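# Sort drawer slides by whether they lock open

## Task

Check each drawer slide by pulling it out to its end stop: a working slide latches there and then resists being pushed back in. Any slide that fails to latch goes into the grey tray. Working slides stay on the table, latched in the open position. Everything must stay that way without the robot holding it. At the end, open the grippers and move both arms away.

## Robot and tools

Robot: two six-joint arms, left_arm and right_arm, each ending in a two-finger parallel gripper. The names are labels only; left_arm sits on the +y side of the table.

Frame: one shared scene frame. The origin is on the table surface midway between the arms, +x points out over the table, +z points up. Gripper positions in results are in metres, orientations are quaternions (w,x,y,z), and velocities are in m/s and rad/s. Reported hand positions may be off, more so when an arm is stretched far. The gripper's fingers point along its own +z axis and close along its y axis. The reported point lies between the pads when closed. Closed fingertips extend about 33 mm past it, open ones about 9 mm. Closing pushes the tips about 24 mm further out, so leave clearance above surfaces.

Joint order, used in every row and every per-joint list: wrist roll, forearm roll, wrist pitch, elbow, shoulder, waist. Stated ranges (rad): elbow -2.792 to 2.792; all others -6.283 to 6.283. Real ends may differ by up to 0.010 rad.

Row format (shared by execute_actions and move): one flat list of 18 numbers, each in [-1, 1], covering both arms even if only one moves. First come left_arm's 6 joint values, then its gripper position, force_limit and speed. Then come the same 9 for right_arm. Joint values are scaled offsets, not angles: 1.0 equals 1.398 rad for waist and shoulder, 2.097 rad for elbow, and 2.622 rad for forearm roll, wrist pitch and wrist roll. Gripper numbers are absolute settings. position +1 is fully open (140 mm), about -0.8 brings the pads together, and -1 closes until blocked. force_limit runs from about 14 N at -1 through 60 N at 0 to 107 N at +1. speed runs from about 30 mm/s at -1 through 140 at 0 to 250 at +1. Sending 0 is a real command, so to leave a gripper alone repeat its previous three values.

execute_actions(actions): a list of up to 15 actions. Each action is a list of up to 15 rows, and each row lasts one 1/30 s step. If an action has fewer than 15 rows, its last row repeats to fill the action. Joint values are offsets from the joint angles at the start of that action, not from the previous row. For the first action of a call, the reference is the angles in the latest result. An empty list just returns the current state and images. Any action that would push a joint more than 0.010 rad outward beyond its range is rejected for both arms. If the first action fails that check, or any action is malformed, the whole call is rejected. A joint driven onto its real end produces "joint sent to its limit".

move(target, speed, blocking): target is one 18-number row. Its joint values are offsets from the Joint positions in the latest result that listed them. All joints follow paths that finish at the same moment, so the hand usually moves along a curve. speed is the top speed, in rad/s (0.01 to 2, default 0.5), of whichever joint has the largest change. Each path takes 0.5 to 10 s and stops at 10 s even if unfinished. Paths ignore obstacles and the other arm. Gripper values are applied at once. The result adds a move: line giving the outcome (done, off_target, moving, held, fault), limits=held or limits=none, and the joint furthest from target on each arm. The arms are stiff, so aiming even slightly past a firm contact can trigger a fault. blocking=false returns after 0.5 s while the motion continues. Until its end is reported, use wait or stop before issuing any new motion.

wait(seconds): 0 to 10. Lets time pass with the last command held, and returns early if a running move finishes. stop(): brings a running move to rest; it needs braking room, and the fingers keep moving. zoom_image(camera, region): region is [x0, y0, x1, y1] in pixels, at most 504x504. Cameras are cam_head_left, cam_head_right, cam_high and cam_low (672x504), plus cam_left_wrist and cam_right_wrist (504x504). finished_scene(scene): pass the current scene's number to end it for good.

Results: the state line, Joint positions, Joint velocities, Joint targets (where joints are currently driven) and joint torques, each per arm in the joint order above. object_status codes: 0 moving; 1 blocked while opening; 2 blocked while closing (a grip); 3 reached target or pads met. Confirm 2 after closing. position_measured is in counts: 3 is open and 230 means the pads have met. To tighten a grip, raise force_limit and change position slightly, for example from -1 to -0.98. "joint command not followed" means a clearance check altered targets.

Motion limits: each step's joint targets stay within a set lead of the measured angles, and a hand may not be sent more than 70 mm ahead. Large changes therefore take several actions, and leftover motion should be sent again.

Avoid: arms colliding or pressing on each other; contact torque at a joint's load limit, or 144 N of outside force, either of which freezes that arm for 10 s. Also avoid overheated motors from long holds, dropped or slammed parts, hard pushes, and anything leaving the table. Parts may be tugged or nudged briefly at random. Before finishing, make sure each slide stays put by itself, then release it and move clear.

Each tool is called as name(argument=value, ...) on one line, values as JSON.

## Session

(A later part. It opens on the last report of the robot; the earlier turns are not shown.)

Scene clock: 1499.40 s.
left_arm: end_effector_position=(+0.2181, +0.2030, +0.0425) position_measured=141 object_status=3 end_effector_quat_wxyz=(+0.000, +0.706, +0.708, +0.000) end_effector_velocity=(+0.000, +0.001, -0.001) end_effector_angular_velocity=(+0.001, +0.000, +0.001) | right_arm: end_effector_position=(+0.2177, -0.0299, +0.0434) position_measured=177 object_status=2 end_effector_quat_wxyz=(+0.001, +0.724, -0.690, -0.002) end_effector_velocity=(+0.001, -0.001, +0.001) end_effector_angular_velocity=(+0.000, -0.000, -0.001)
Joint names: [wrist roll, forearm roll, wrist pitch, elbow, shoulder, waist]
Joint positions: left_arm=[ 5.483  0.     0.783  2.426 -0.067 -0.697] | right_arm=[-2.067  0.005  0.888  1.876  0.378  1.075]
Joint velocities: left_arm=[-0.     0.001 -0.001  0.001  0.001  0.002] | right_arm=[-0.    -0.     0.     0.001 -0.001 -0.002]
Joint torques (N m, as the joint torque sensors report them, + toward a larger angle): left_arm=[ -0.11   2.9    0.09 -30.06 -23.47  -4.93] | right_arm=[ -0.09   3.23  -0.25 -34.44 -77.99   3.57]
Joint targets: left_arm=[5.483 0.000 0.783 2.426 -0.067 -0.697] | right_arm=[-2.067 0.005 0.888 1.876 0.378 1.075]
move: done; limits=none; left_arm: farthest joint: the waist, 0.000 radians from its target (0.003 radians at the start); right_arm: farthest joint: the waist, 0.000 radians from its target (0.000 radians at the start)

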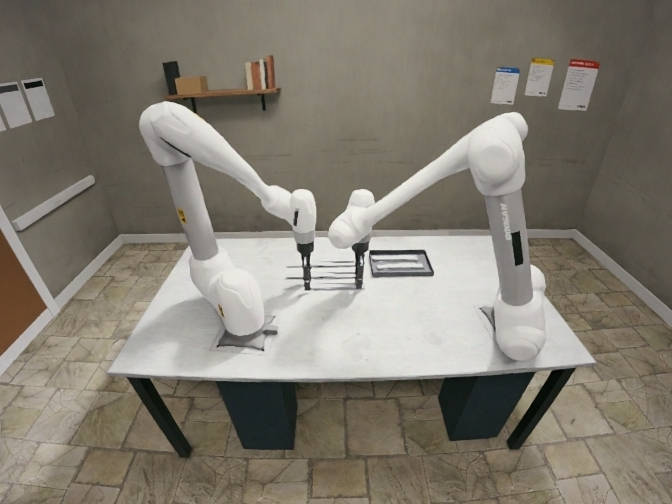

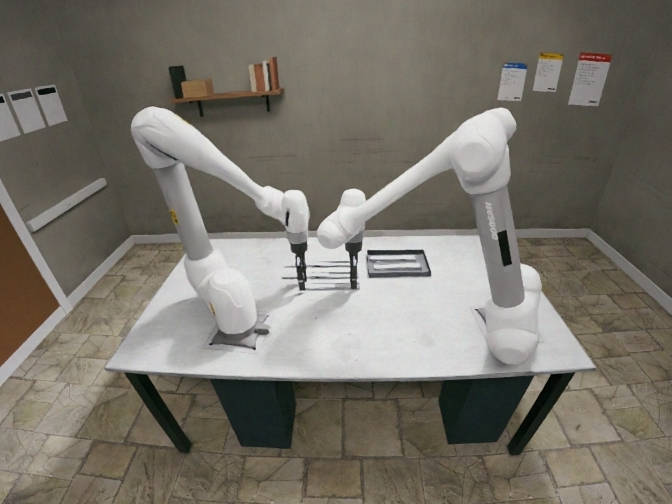

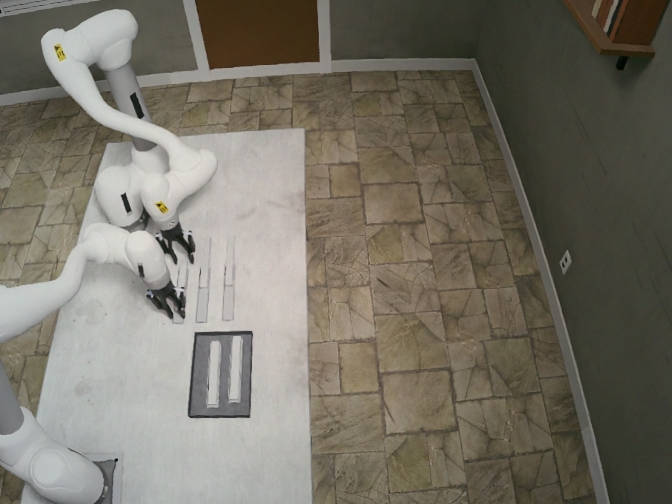

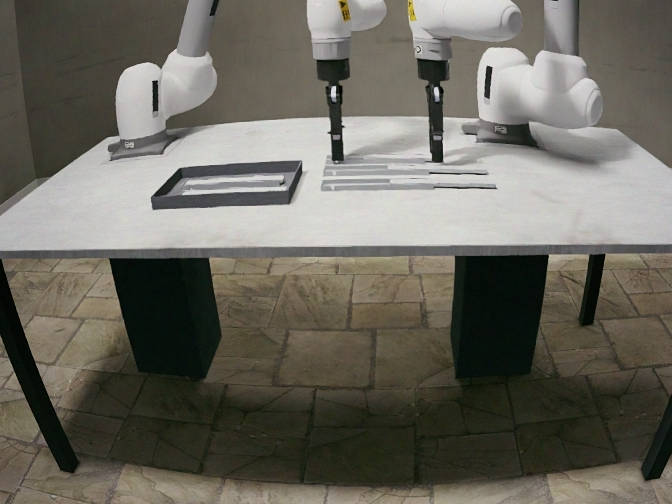

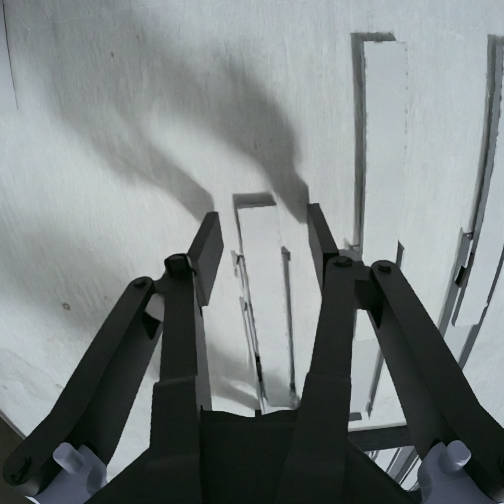

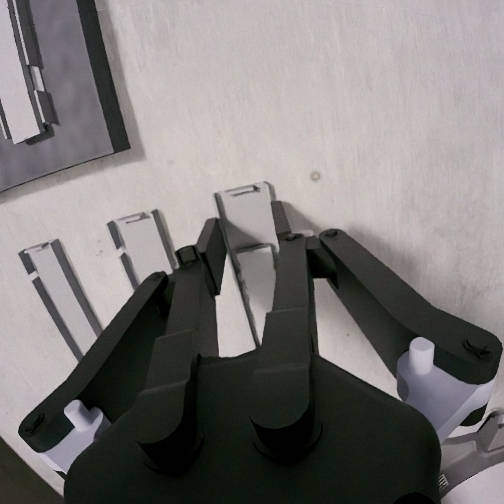

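execute_actions(actions=[[[0,0,-0.0005,0.0002,0.0006,0,-0.1,0,0,0,0,0,0,0,0,-1,0.3,-0.5]],[[0,0,0,0,0,0,-0.6,-0.3,-0.8,0,0,0,0,0,0,-1,0.3,-0.5]],[[0,0,0,0,0,0,-0.6,-0.3,-0.8,0,0,0,0,0,0,-1,0.3,-0.5]],[[0,0,0,0,0,0,-0.6,-0.3,-0.8,0,0,0,0,0,0,-1,0.3,-0.5]],[[0,0,0,0,0,0,-1,-0.3,-0.8,0,0,0,0,0,0,-1,0.3,-0.5]],[[0,0,0,0,0,0,-1,-0.3,-0.8,0,0,0,0,0,0,-1,0.3,-0.5]]])

Scene clock: 1520.80 s.
left_arm: end_effector_position=(+0.2181, +0.2030, +0.0420) position_measured=195 object_status=2 end_effector_quat_wxyz=(+0.000, +0.706, +0.708, +0.000) end_effector_velocity=(-0.001, +0.001, -0.000) end_effector_angular_velocity=(+0.002, +0.000, -0.001) | right_arm: end_effector_position=(+0.2177, -0.0299, +0.0434) position_measured=177 object_status=2 end_effector_quat_wxyz=(+0.001, +0.724, -0.690, -0.002) end_effector_velocity=(+0.001, +0.000, +0.000) end_effector_angular_velocity=(+0.001, -0.000, -0.002)
Joint names: [wrist roll, forearm roll, wrist pitch, elbow, shoulder, waist]
Joint positions: left_arm=[ 5.483  0.     0.782  2.426 -0.066 -0.697] | right_arm=[-2.067  0.005  0.888  1.876  0.378  1.075]
Joint velocities: left_arm=[-0.     0.001  0.001  0.001 -0.    -0.   ] | right_arm=[ 0.     0.     0.    -0.001  0.    -0.002]
Joint torques (N m, as the joint torque sensors report them, + toward a larger angle): left_arm=[ -0.18   4.08  -2.38 -28.33 -17.61  -3.21] | right_arm=[ -0.89   3.96  -0.16 -32.66 -76.63   6.47]
Joint targets: left_arm=[5.483 0.000 0.782 2.426 -0.066 -0.697] | right_arm=[-2.067 0.005 0.888 1.876 0.378 1.075]

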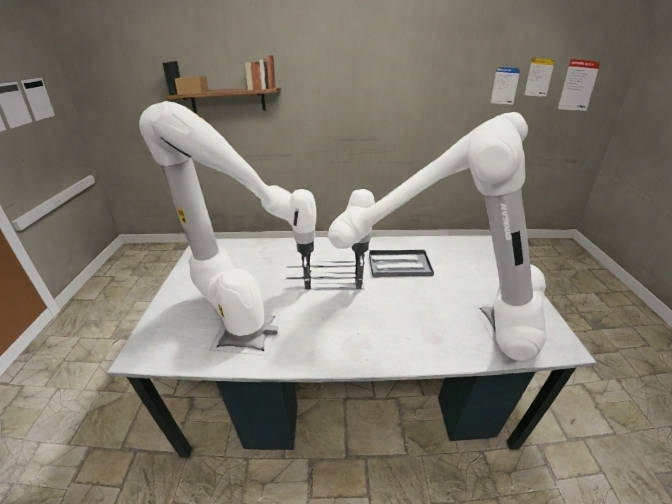

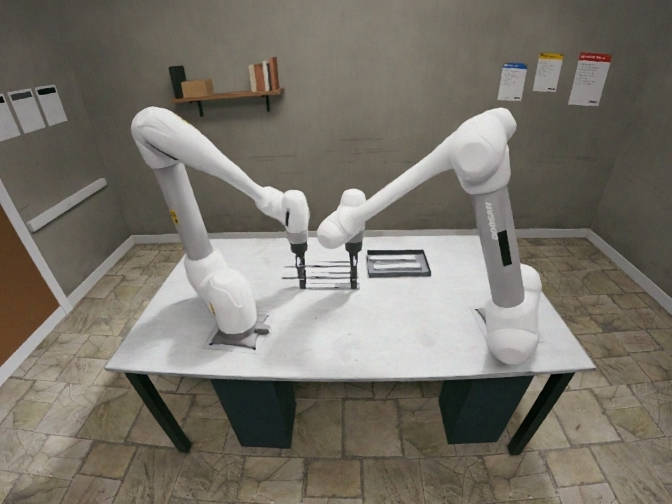

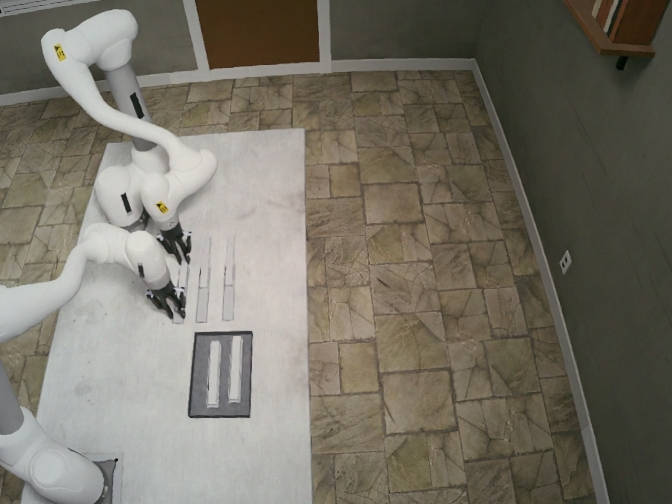

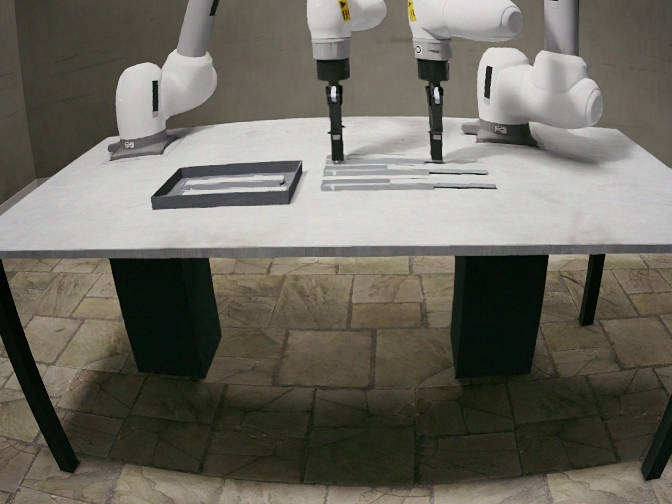

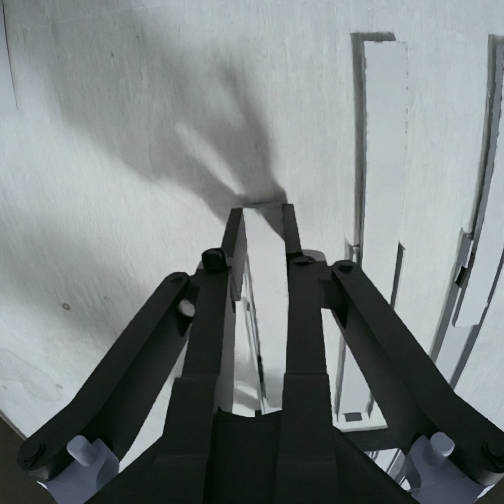

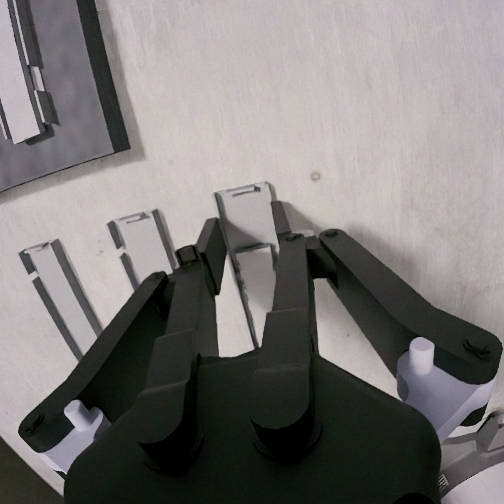

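move(target=[0.0388,0,0.0028,0.0207,-0.0364,0.0728,-1,-0.3,-0.8,0,0,0,0,0,0,-1,0.3,-0.5], speed=0.06)

move(target=[0.0387,0,0.0032,0.0146,-0.028,0.0727,-1,-0.3,-0.8,0,0,0,0,0,0,-1,0.3,-0.5], speed=0.06)

Scene clock: 1537.73 s.
left_arm: end_effector_position=(+0.2181, +0.2499, +0.0421) position_measured=195 object_status=2 end_effector_quat_wxyz=(+0.000, +0.706, +0.708, +0.000) end_effector_velocity=(+0.000, +0.001, -0.000) end_effector_angular_velocity=(+0.002, -0.000, -0.001) | right_arm: end_effector_position=(+0.2177, -0.0299, +0.0434) position_measured=177 object_status=2 end_effector_quat_wxyz=(+0.001, +0.724, -0.690, -0.002) end_effector_velocity=(-0.001, +0.000, -0.000) end_effector_angular_velocity=(-0.000, +0.000, +0.002)
Joint names: [wrist roll, forearm roll, wrist pitch, elbow, shoulder, waist]
Joint positions: left_arm=[ 5.585  0.     0.789  2.469 -0.117 -0.595] | right_arm=[-2.067  0.005  0.888  1.876  0.378  1.075]
Joint velocities: left_arm=[ 0.     0.003  0.001 -0.     0.001  0.001] | right_arm=[-0.001  0.    -0.     0.     0.     0.002]
Joint torques (N m, as the joint torque sensors report them, + toward a larger angle): left_arm=[ -0.34   3.72  -0.38 -30.46 -18.28  -4.35] | right_arm=[ -0.93   3.57   0.79 -31.7  -76.42   6.2 ]
Joint targets: left_arm=[5.585 0.000 0.789 2.469 -0.117 -0.595] | right_arm=[-2.067 0.005 0.888 1.876 0.378 1.075]
move: done; limits=none; left_arm: farthest joint: the waist, 0.000 radians from its target (0.102 radians at the start); right_arm: farthest joint: the waist, 0.000 radians from its target (0.000 radians at the start)

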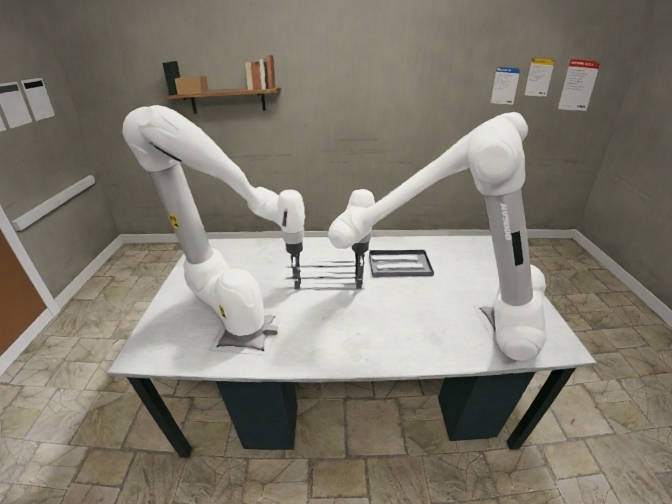

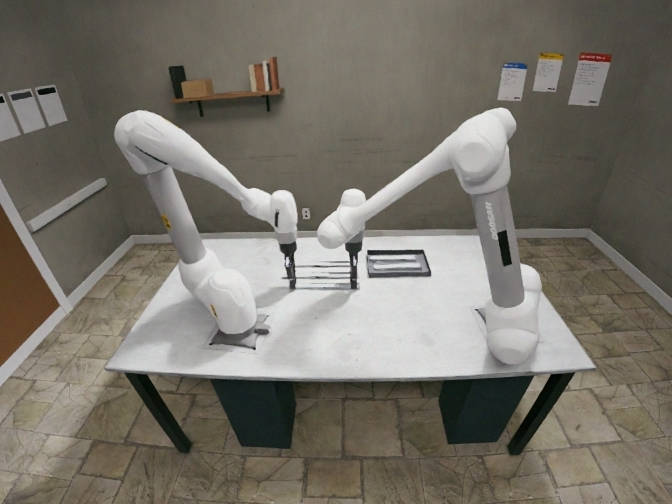

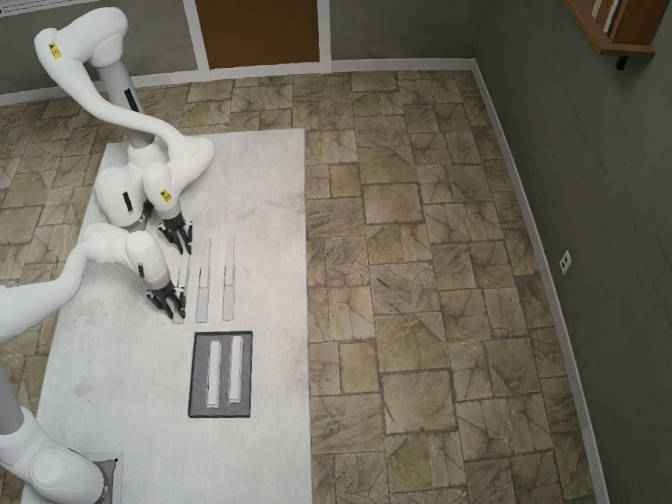

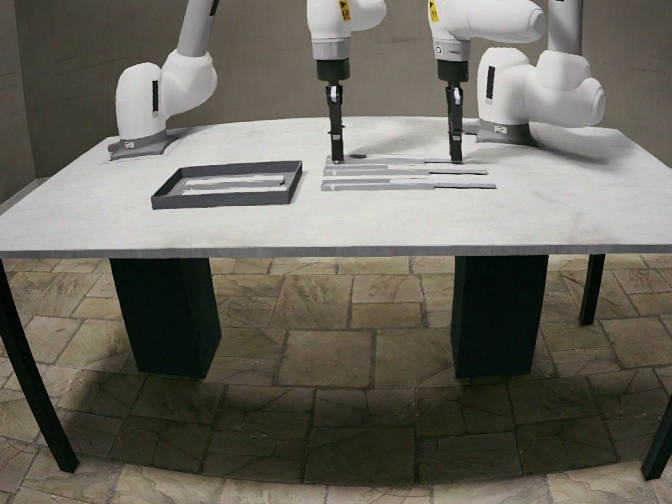

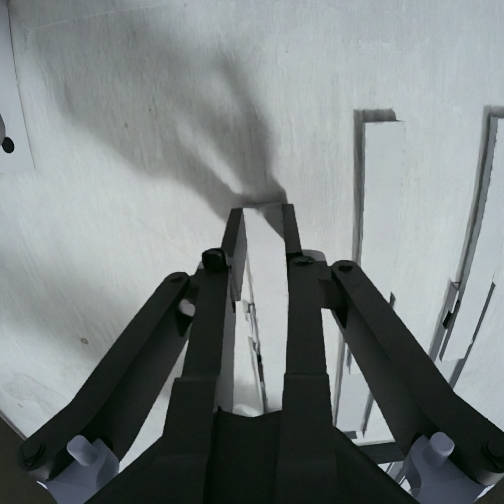

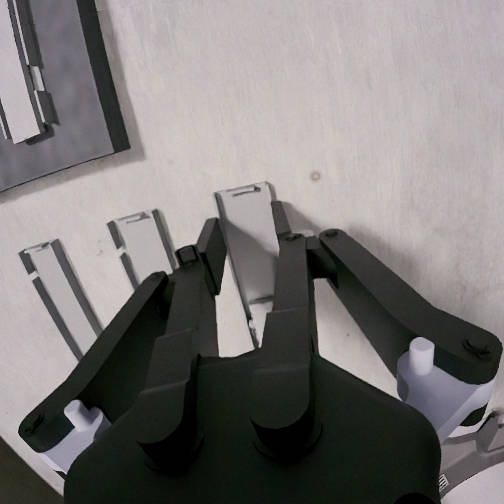

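Scene clock: 1539.73 s.
left_arm: end_effector_position=(+0.2180, +0.2899, +0.0422) position_measured=195 object_status=2 end_effector_quat_wxyz=(+0.000, +0.706, +0.708, +0.000) end_effector_velocity=(+0.000, +0.001, -0.001) end_effector_angular_velocity=(+0.002, -0.000, -0.002) | right_arm: end_effector_position=(+0.2177, -0.0299, +0.0434) position_measured=177 object_status=2 end_effector_quat_wxyz=(+0.001, +0.724, -0.690, -0.002) end_effector_velocity=(-0.000, -0.000, +0.000) end_effector_angular_velocity=(-0.000, -0.000, +0.000)
Joint names: [wrist roll, forearm roll, wrist pitch, elbow, shoulder, waist]
Joint positions: left_arm=[ 5.686  0.     0.798  2.5   -0.156 -0.493] | right_arm=[-2.067  0.005  0.888  1.876  0.378  1.075]
Joint velocities: left_arm=[ 0.001  0.003 -0.001  0.001  0.001  0.001] | right_arm=[ 0.001 -0.001  0.     0.    -0.     0.   ]
Joint torques (N m, as the joint torque sensors report them, + toward a larger angle): left_arm=[ -0.33   3.83  -0.48 -32.04 -14.17  -4.91] | right_arm=[ -0.97   3.39   0.69 -32.45 -76.78   5.48]
Joint targets: left_arm=[5.686 0.000 0.798 2.500 -0.156 -0.493] | right_arm=[-2.067 0.005 0.888 1.876 0.378 1.075]
move: done; limits=none; left_arm: farthest joint: the waist, 0.000 radians from its target (0.102 radians at the start); right_arm: farthest joint: the waist, 0.000 radians from its target (0.000 radians at the start)

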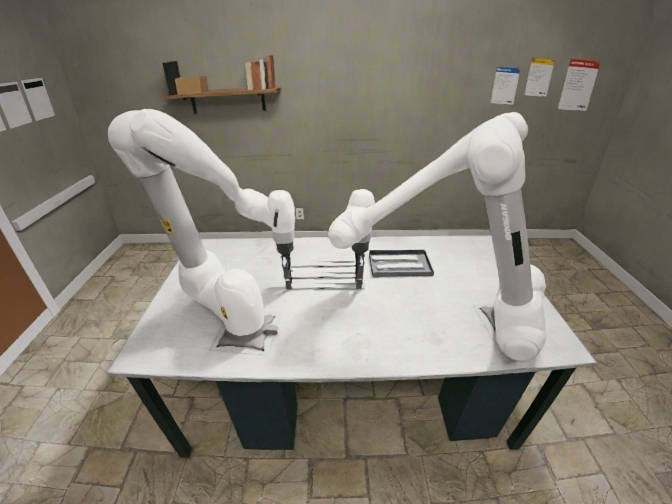

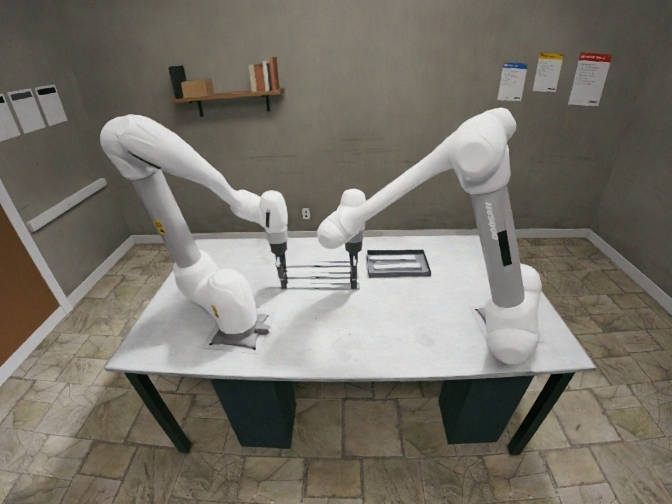

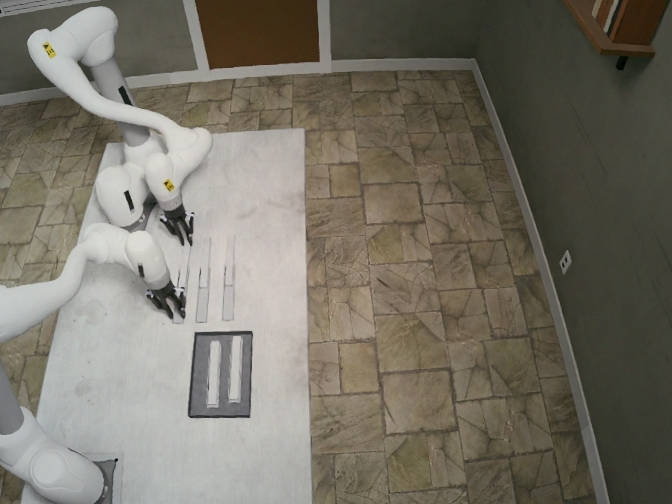

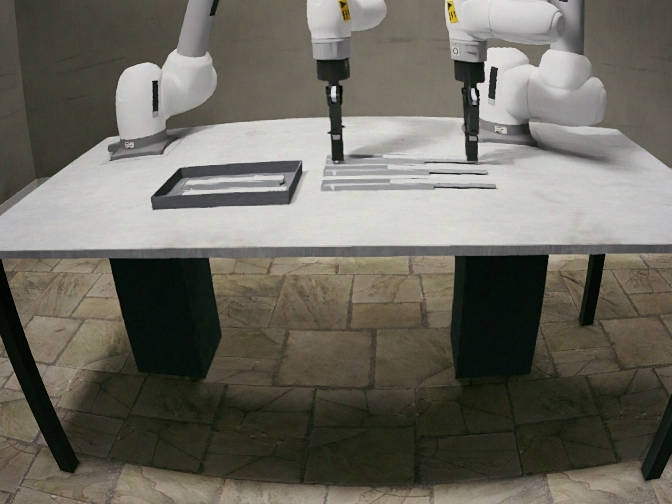

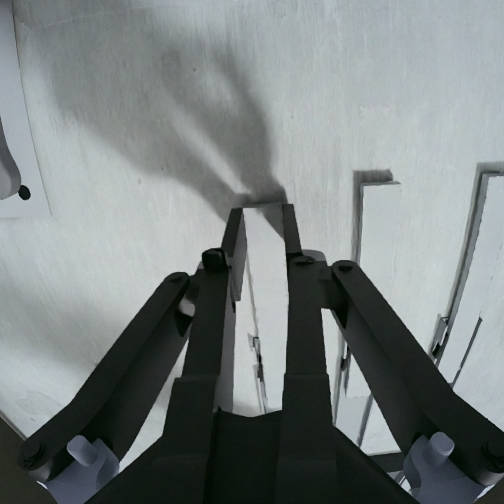

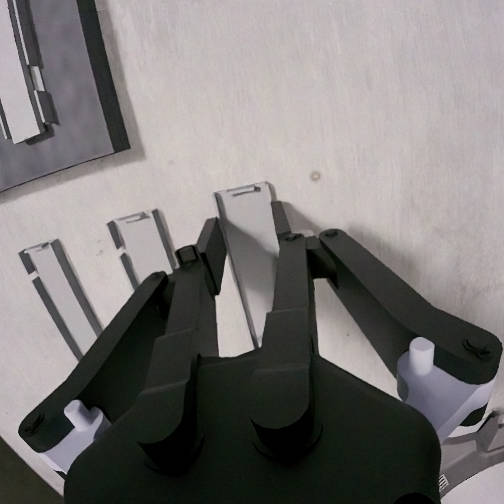

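move(target=[0.0097,0,0.001,0.003,-0.006,0.0185,-1,-0.3,-0.8,0,0,0,0,0,0,-1,0.3,-0.5], speed=0.03)

move(target=[0.0039,0,0.0004,0.0012,-0.0024,0.0074,-1,-0.3,-0.8,0,0,0,0,0,0,-1,0.3,-0.5], speed=0.02)

Scene clock: 1550.10 s.
left_arm: end_effector_position=(+0.2178, +0.2994, +0.0422) position_measured=195 object_status=2 end_effector_quat_wxyz=(-0.000, +0.706, +0.708, -0.000) end_effector_velocity=(+0.001, +0.000, +0.000) end_effector_angular_velocity=(+0.001, -0.001, -0.001) | right_arm: end_effector_position=(+0.2177, -0.0299, +0.0434) position_measured=177 object_status=2 end_effector_quat_wxyz=(+0.001, +0.724, -0.690, -0.002) end_effector_velocity=(+0.000, +0.001, +0.000) end_effector_angular_velocity=(+0.001, -0.000, -0.001)
Joint names: [wrist roll, forearm roll, wrist pitch, elbow, shoulder, waist]
Joint positions: left_arm=[ 5.712  0.     0.8    2.506 -0.165 -0.468] | right_arm=[-2.067  0.005  0.888  1.876  0.378  1.075]
Joint velocities: left_arm=[ 0.     0.002  0.001 -0.001 -0.     0.   ] | right_arm=[ 0.     0.     0.    -0.001  0.    -0.   ]
Joint torques (N m, as the joint torque sensors report them, + toward a larger angle): left_arm=[ -0.23   3.78  -0.31 -32.49 -12.36  -6.25] | right_arm=[ -0.95   3.38   0.62 -32.35 -77.7    5.11]
Joint targets: left_arm=[5.712 0.000 0.800 2.506 -0.165 -0.467] | right_arm=[-2.067 0.005 0.888 1.876 0.378 1.075]
move: done; limits=none; left_arm: farthest joint: the waist, 0.000 radians from its target (0.026 radians at the start); right_arm: farthest joint: the waist, 0.000 radians from its target (0.000 radians at the start)

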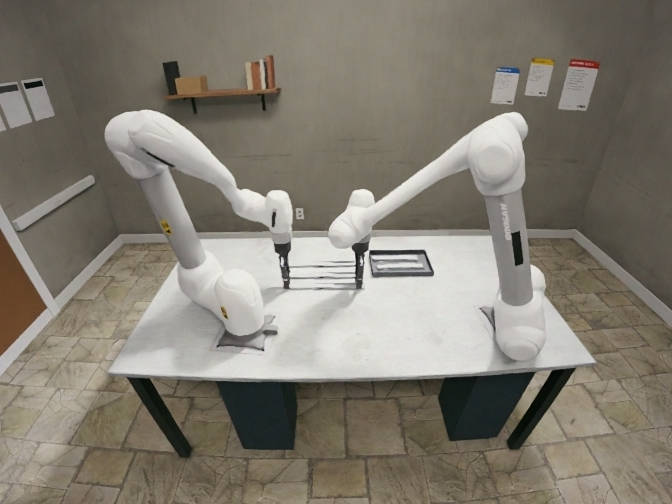

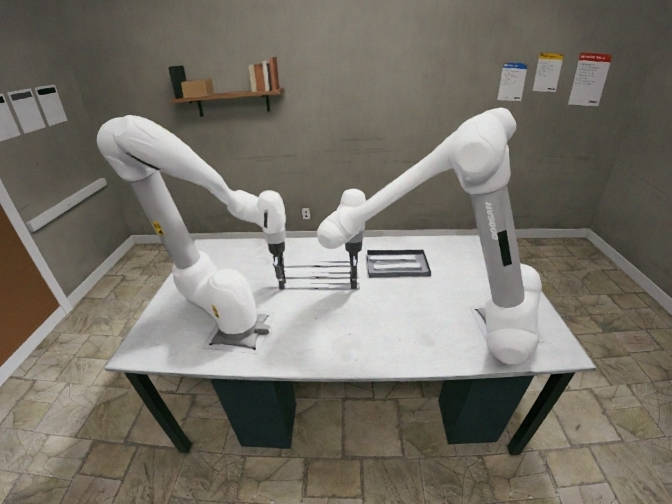

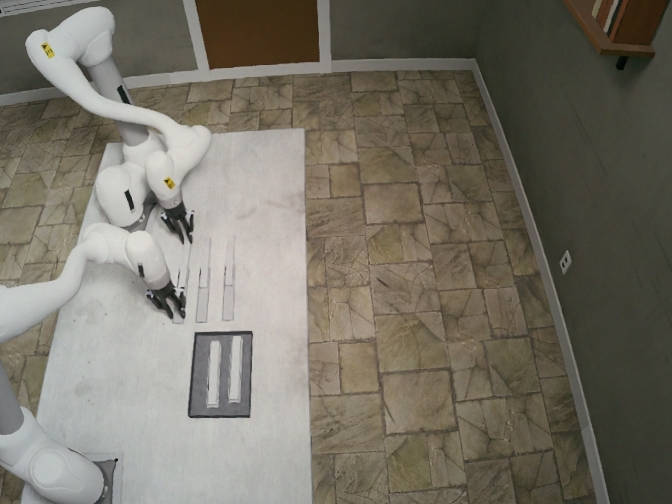

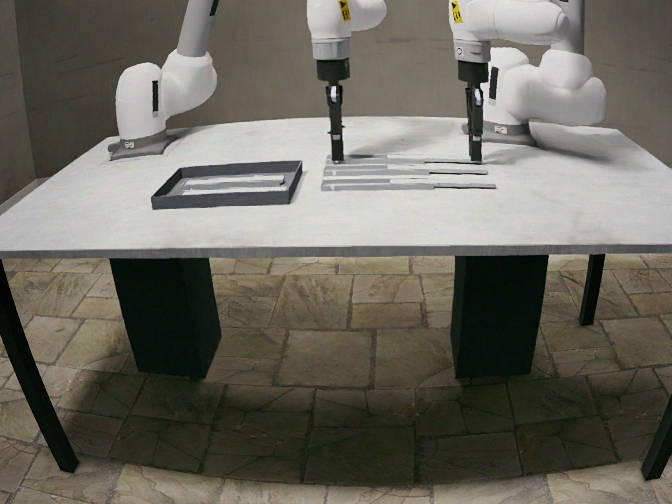

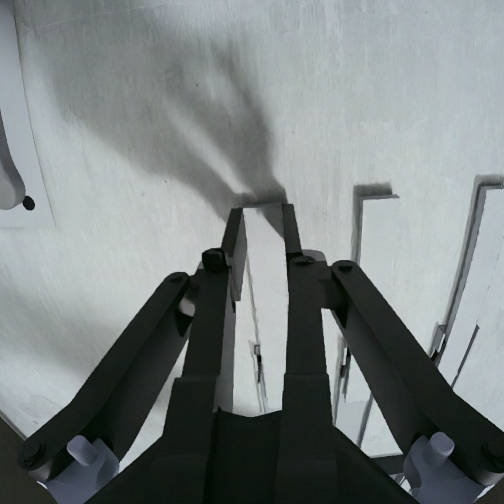

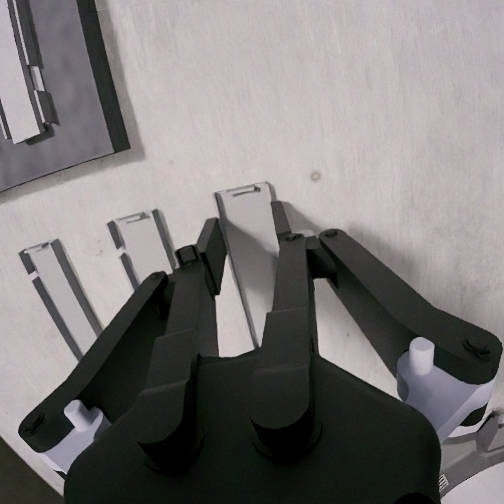

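Scene clock: 1550.83 s.
left_arm: end_effector_position=(+0.2176, +0.3031, +0.0422) position_measured=195 object_status=2 end_effector_quat_wxyz=(-0.000, +0.706, +0.708, -0.000) end_effector_velocity=(-0.000, -0.000, +0.000) end_effector_angular_velocity=(-0.001, +0.001, +0.002) | right_arm: end_effector_position=(+0.2178, -0.0296, +0.0434) position_measured=177 object_status=2 end_effector_quat_wxyz=(+0.000, +0.724, -0.690, -0.002) end_effector_velocity=(+0.000, +0.000, +0.000) end_effector_angular_velocity=(+0.000, +0.000, -0.001)
Joint names: [wrist roll, forearm roll, wrist pitch, elbow, shoulder, waist]
Joint positions: left_arm=[ 5.722 -0.     0.801  2.509 -0.168 -0.457] | right_arm=[-2.067  0.005  0.888  1.875  0.378  1.075]
Joint velocities: left_arm=[ 0.001 -0.002  0.    -0.    -0.     0.001] | right_arm=[-0.     0.    -0.    -0.    -0.    -0.001]
Joint torques (N m, as the joint torque sensors report them, + toward a larger angle): left_arm=[ -0.32  13.12   7.37 -15.22 -10.02   7.9 ] | right_arm=[ -1.04  -1.77  13.96  -3.82 -72.49  -5.47]
Joint targets: left_arm=[5.722 0.000 0.801 2.509 -0.168 -0.457] | right_arm=[-2.067 0.005 0.888 1.876 0.378 1.075]
move: done; limits=none; left_arm: farthest joint: the waist, 0.000 radians from its target (0.010 radians at the start); right_arm: farthest joint: the elbow, 0.001 radians from its target (0.000 radians at the start)

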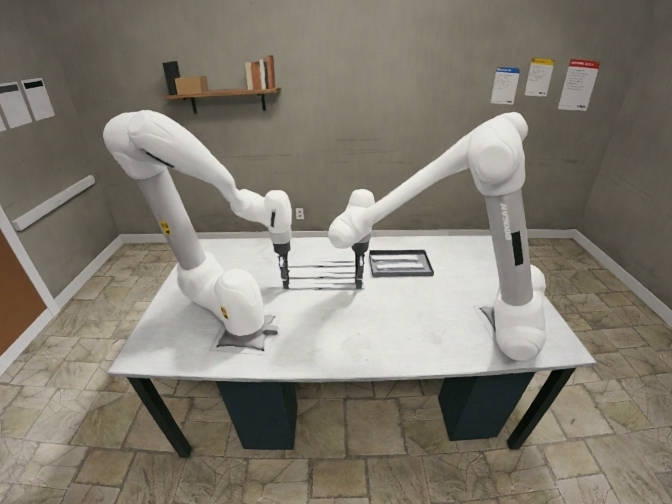

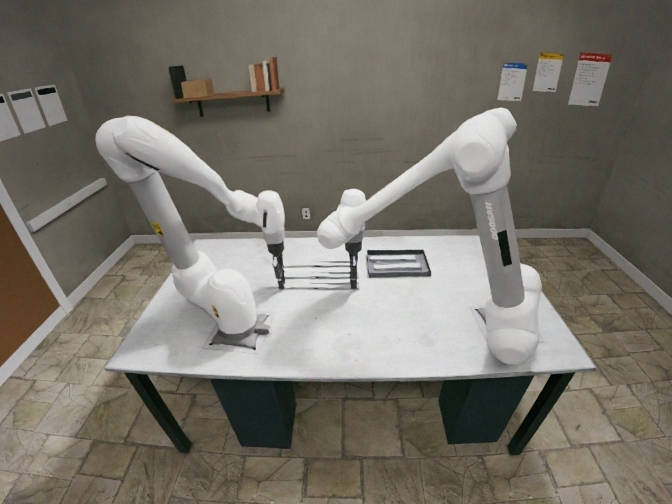

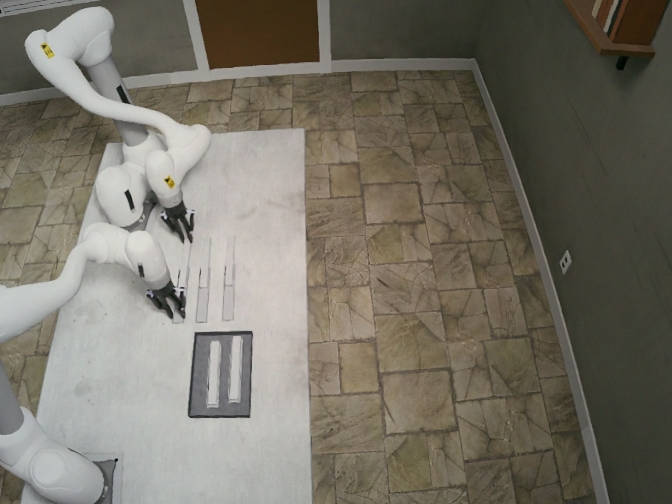

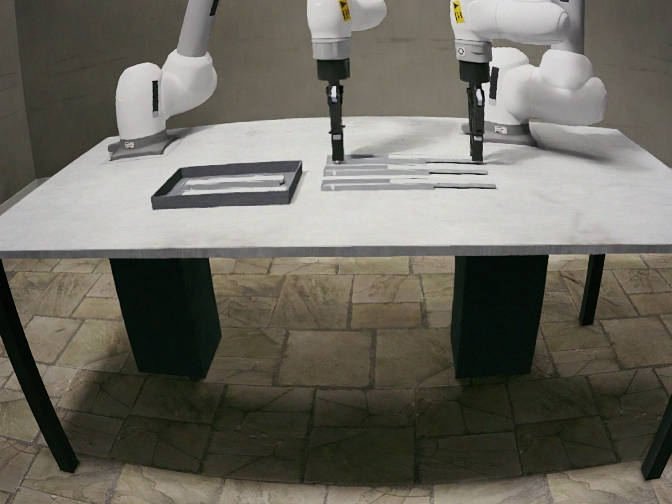

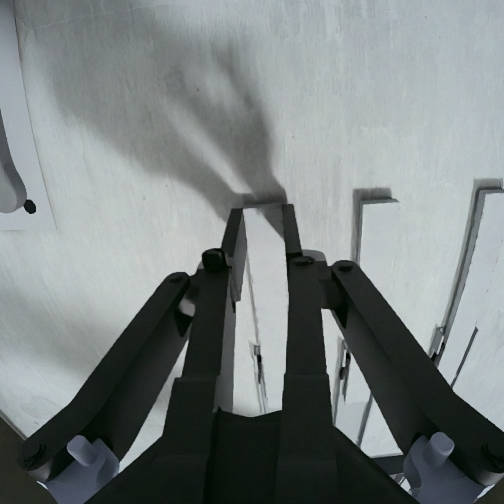

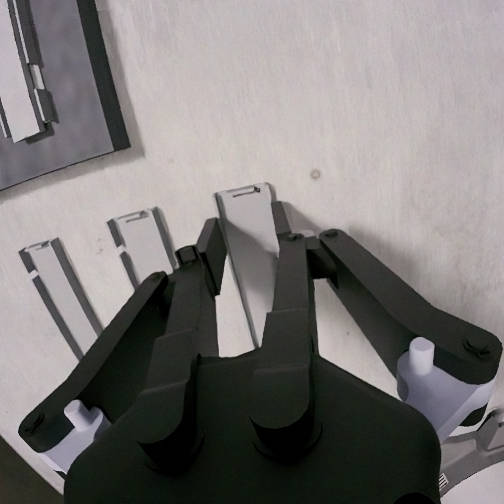

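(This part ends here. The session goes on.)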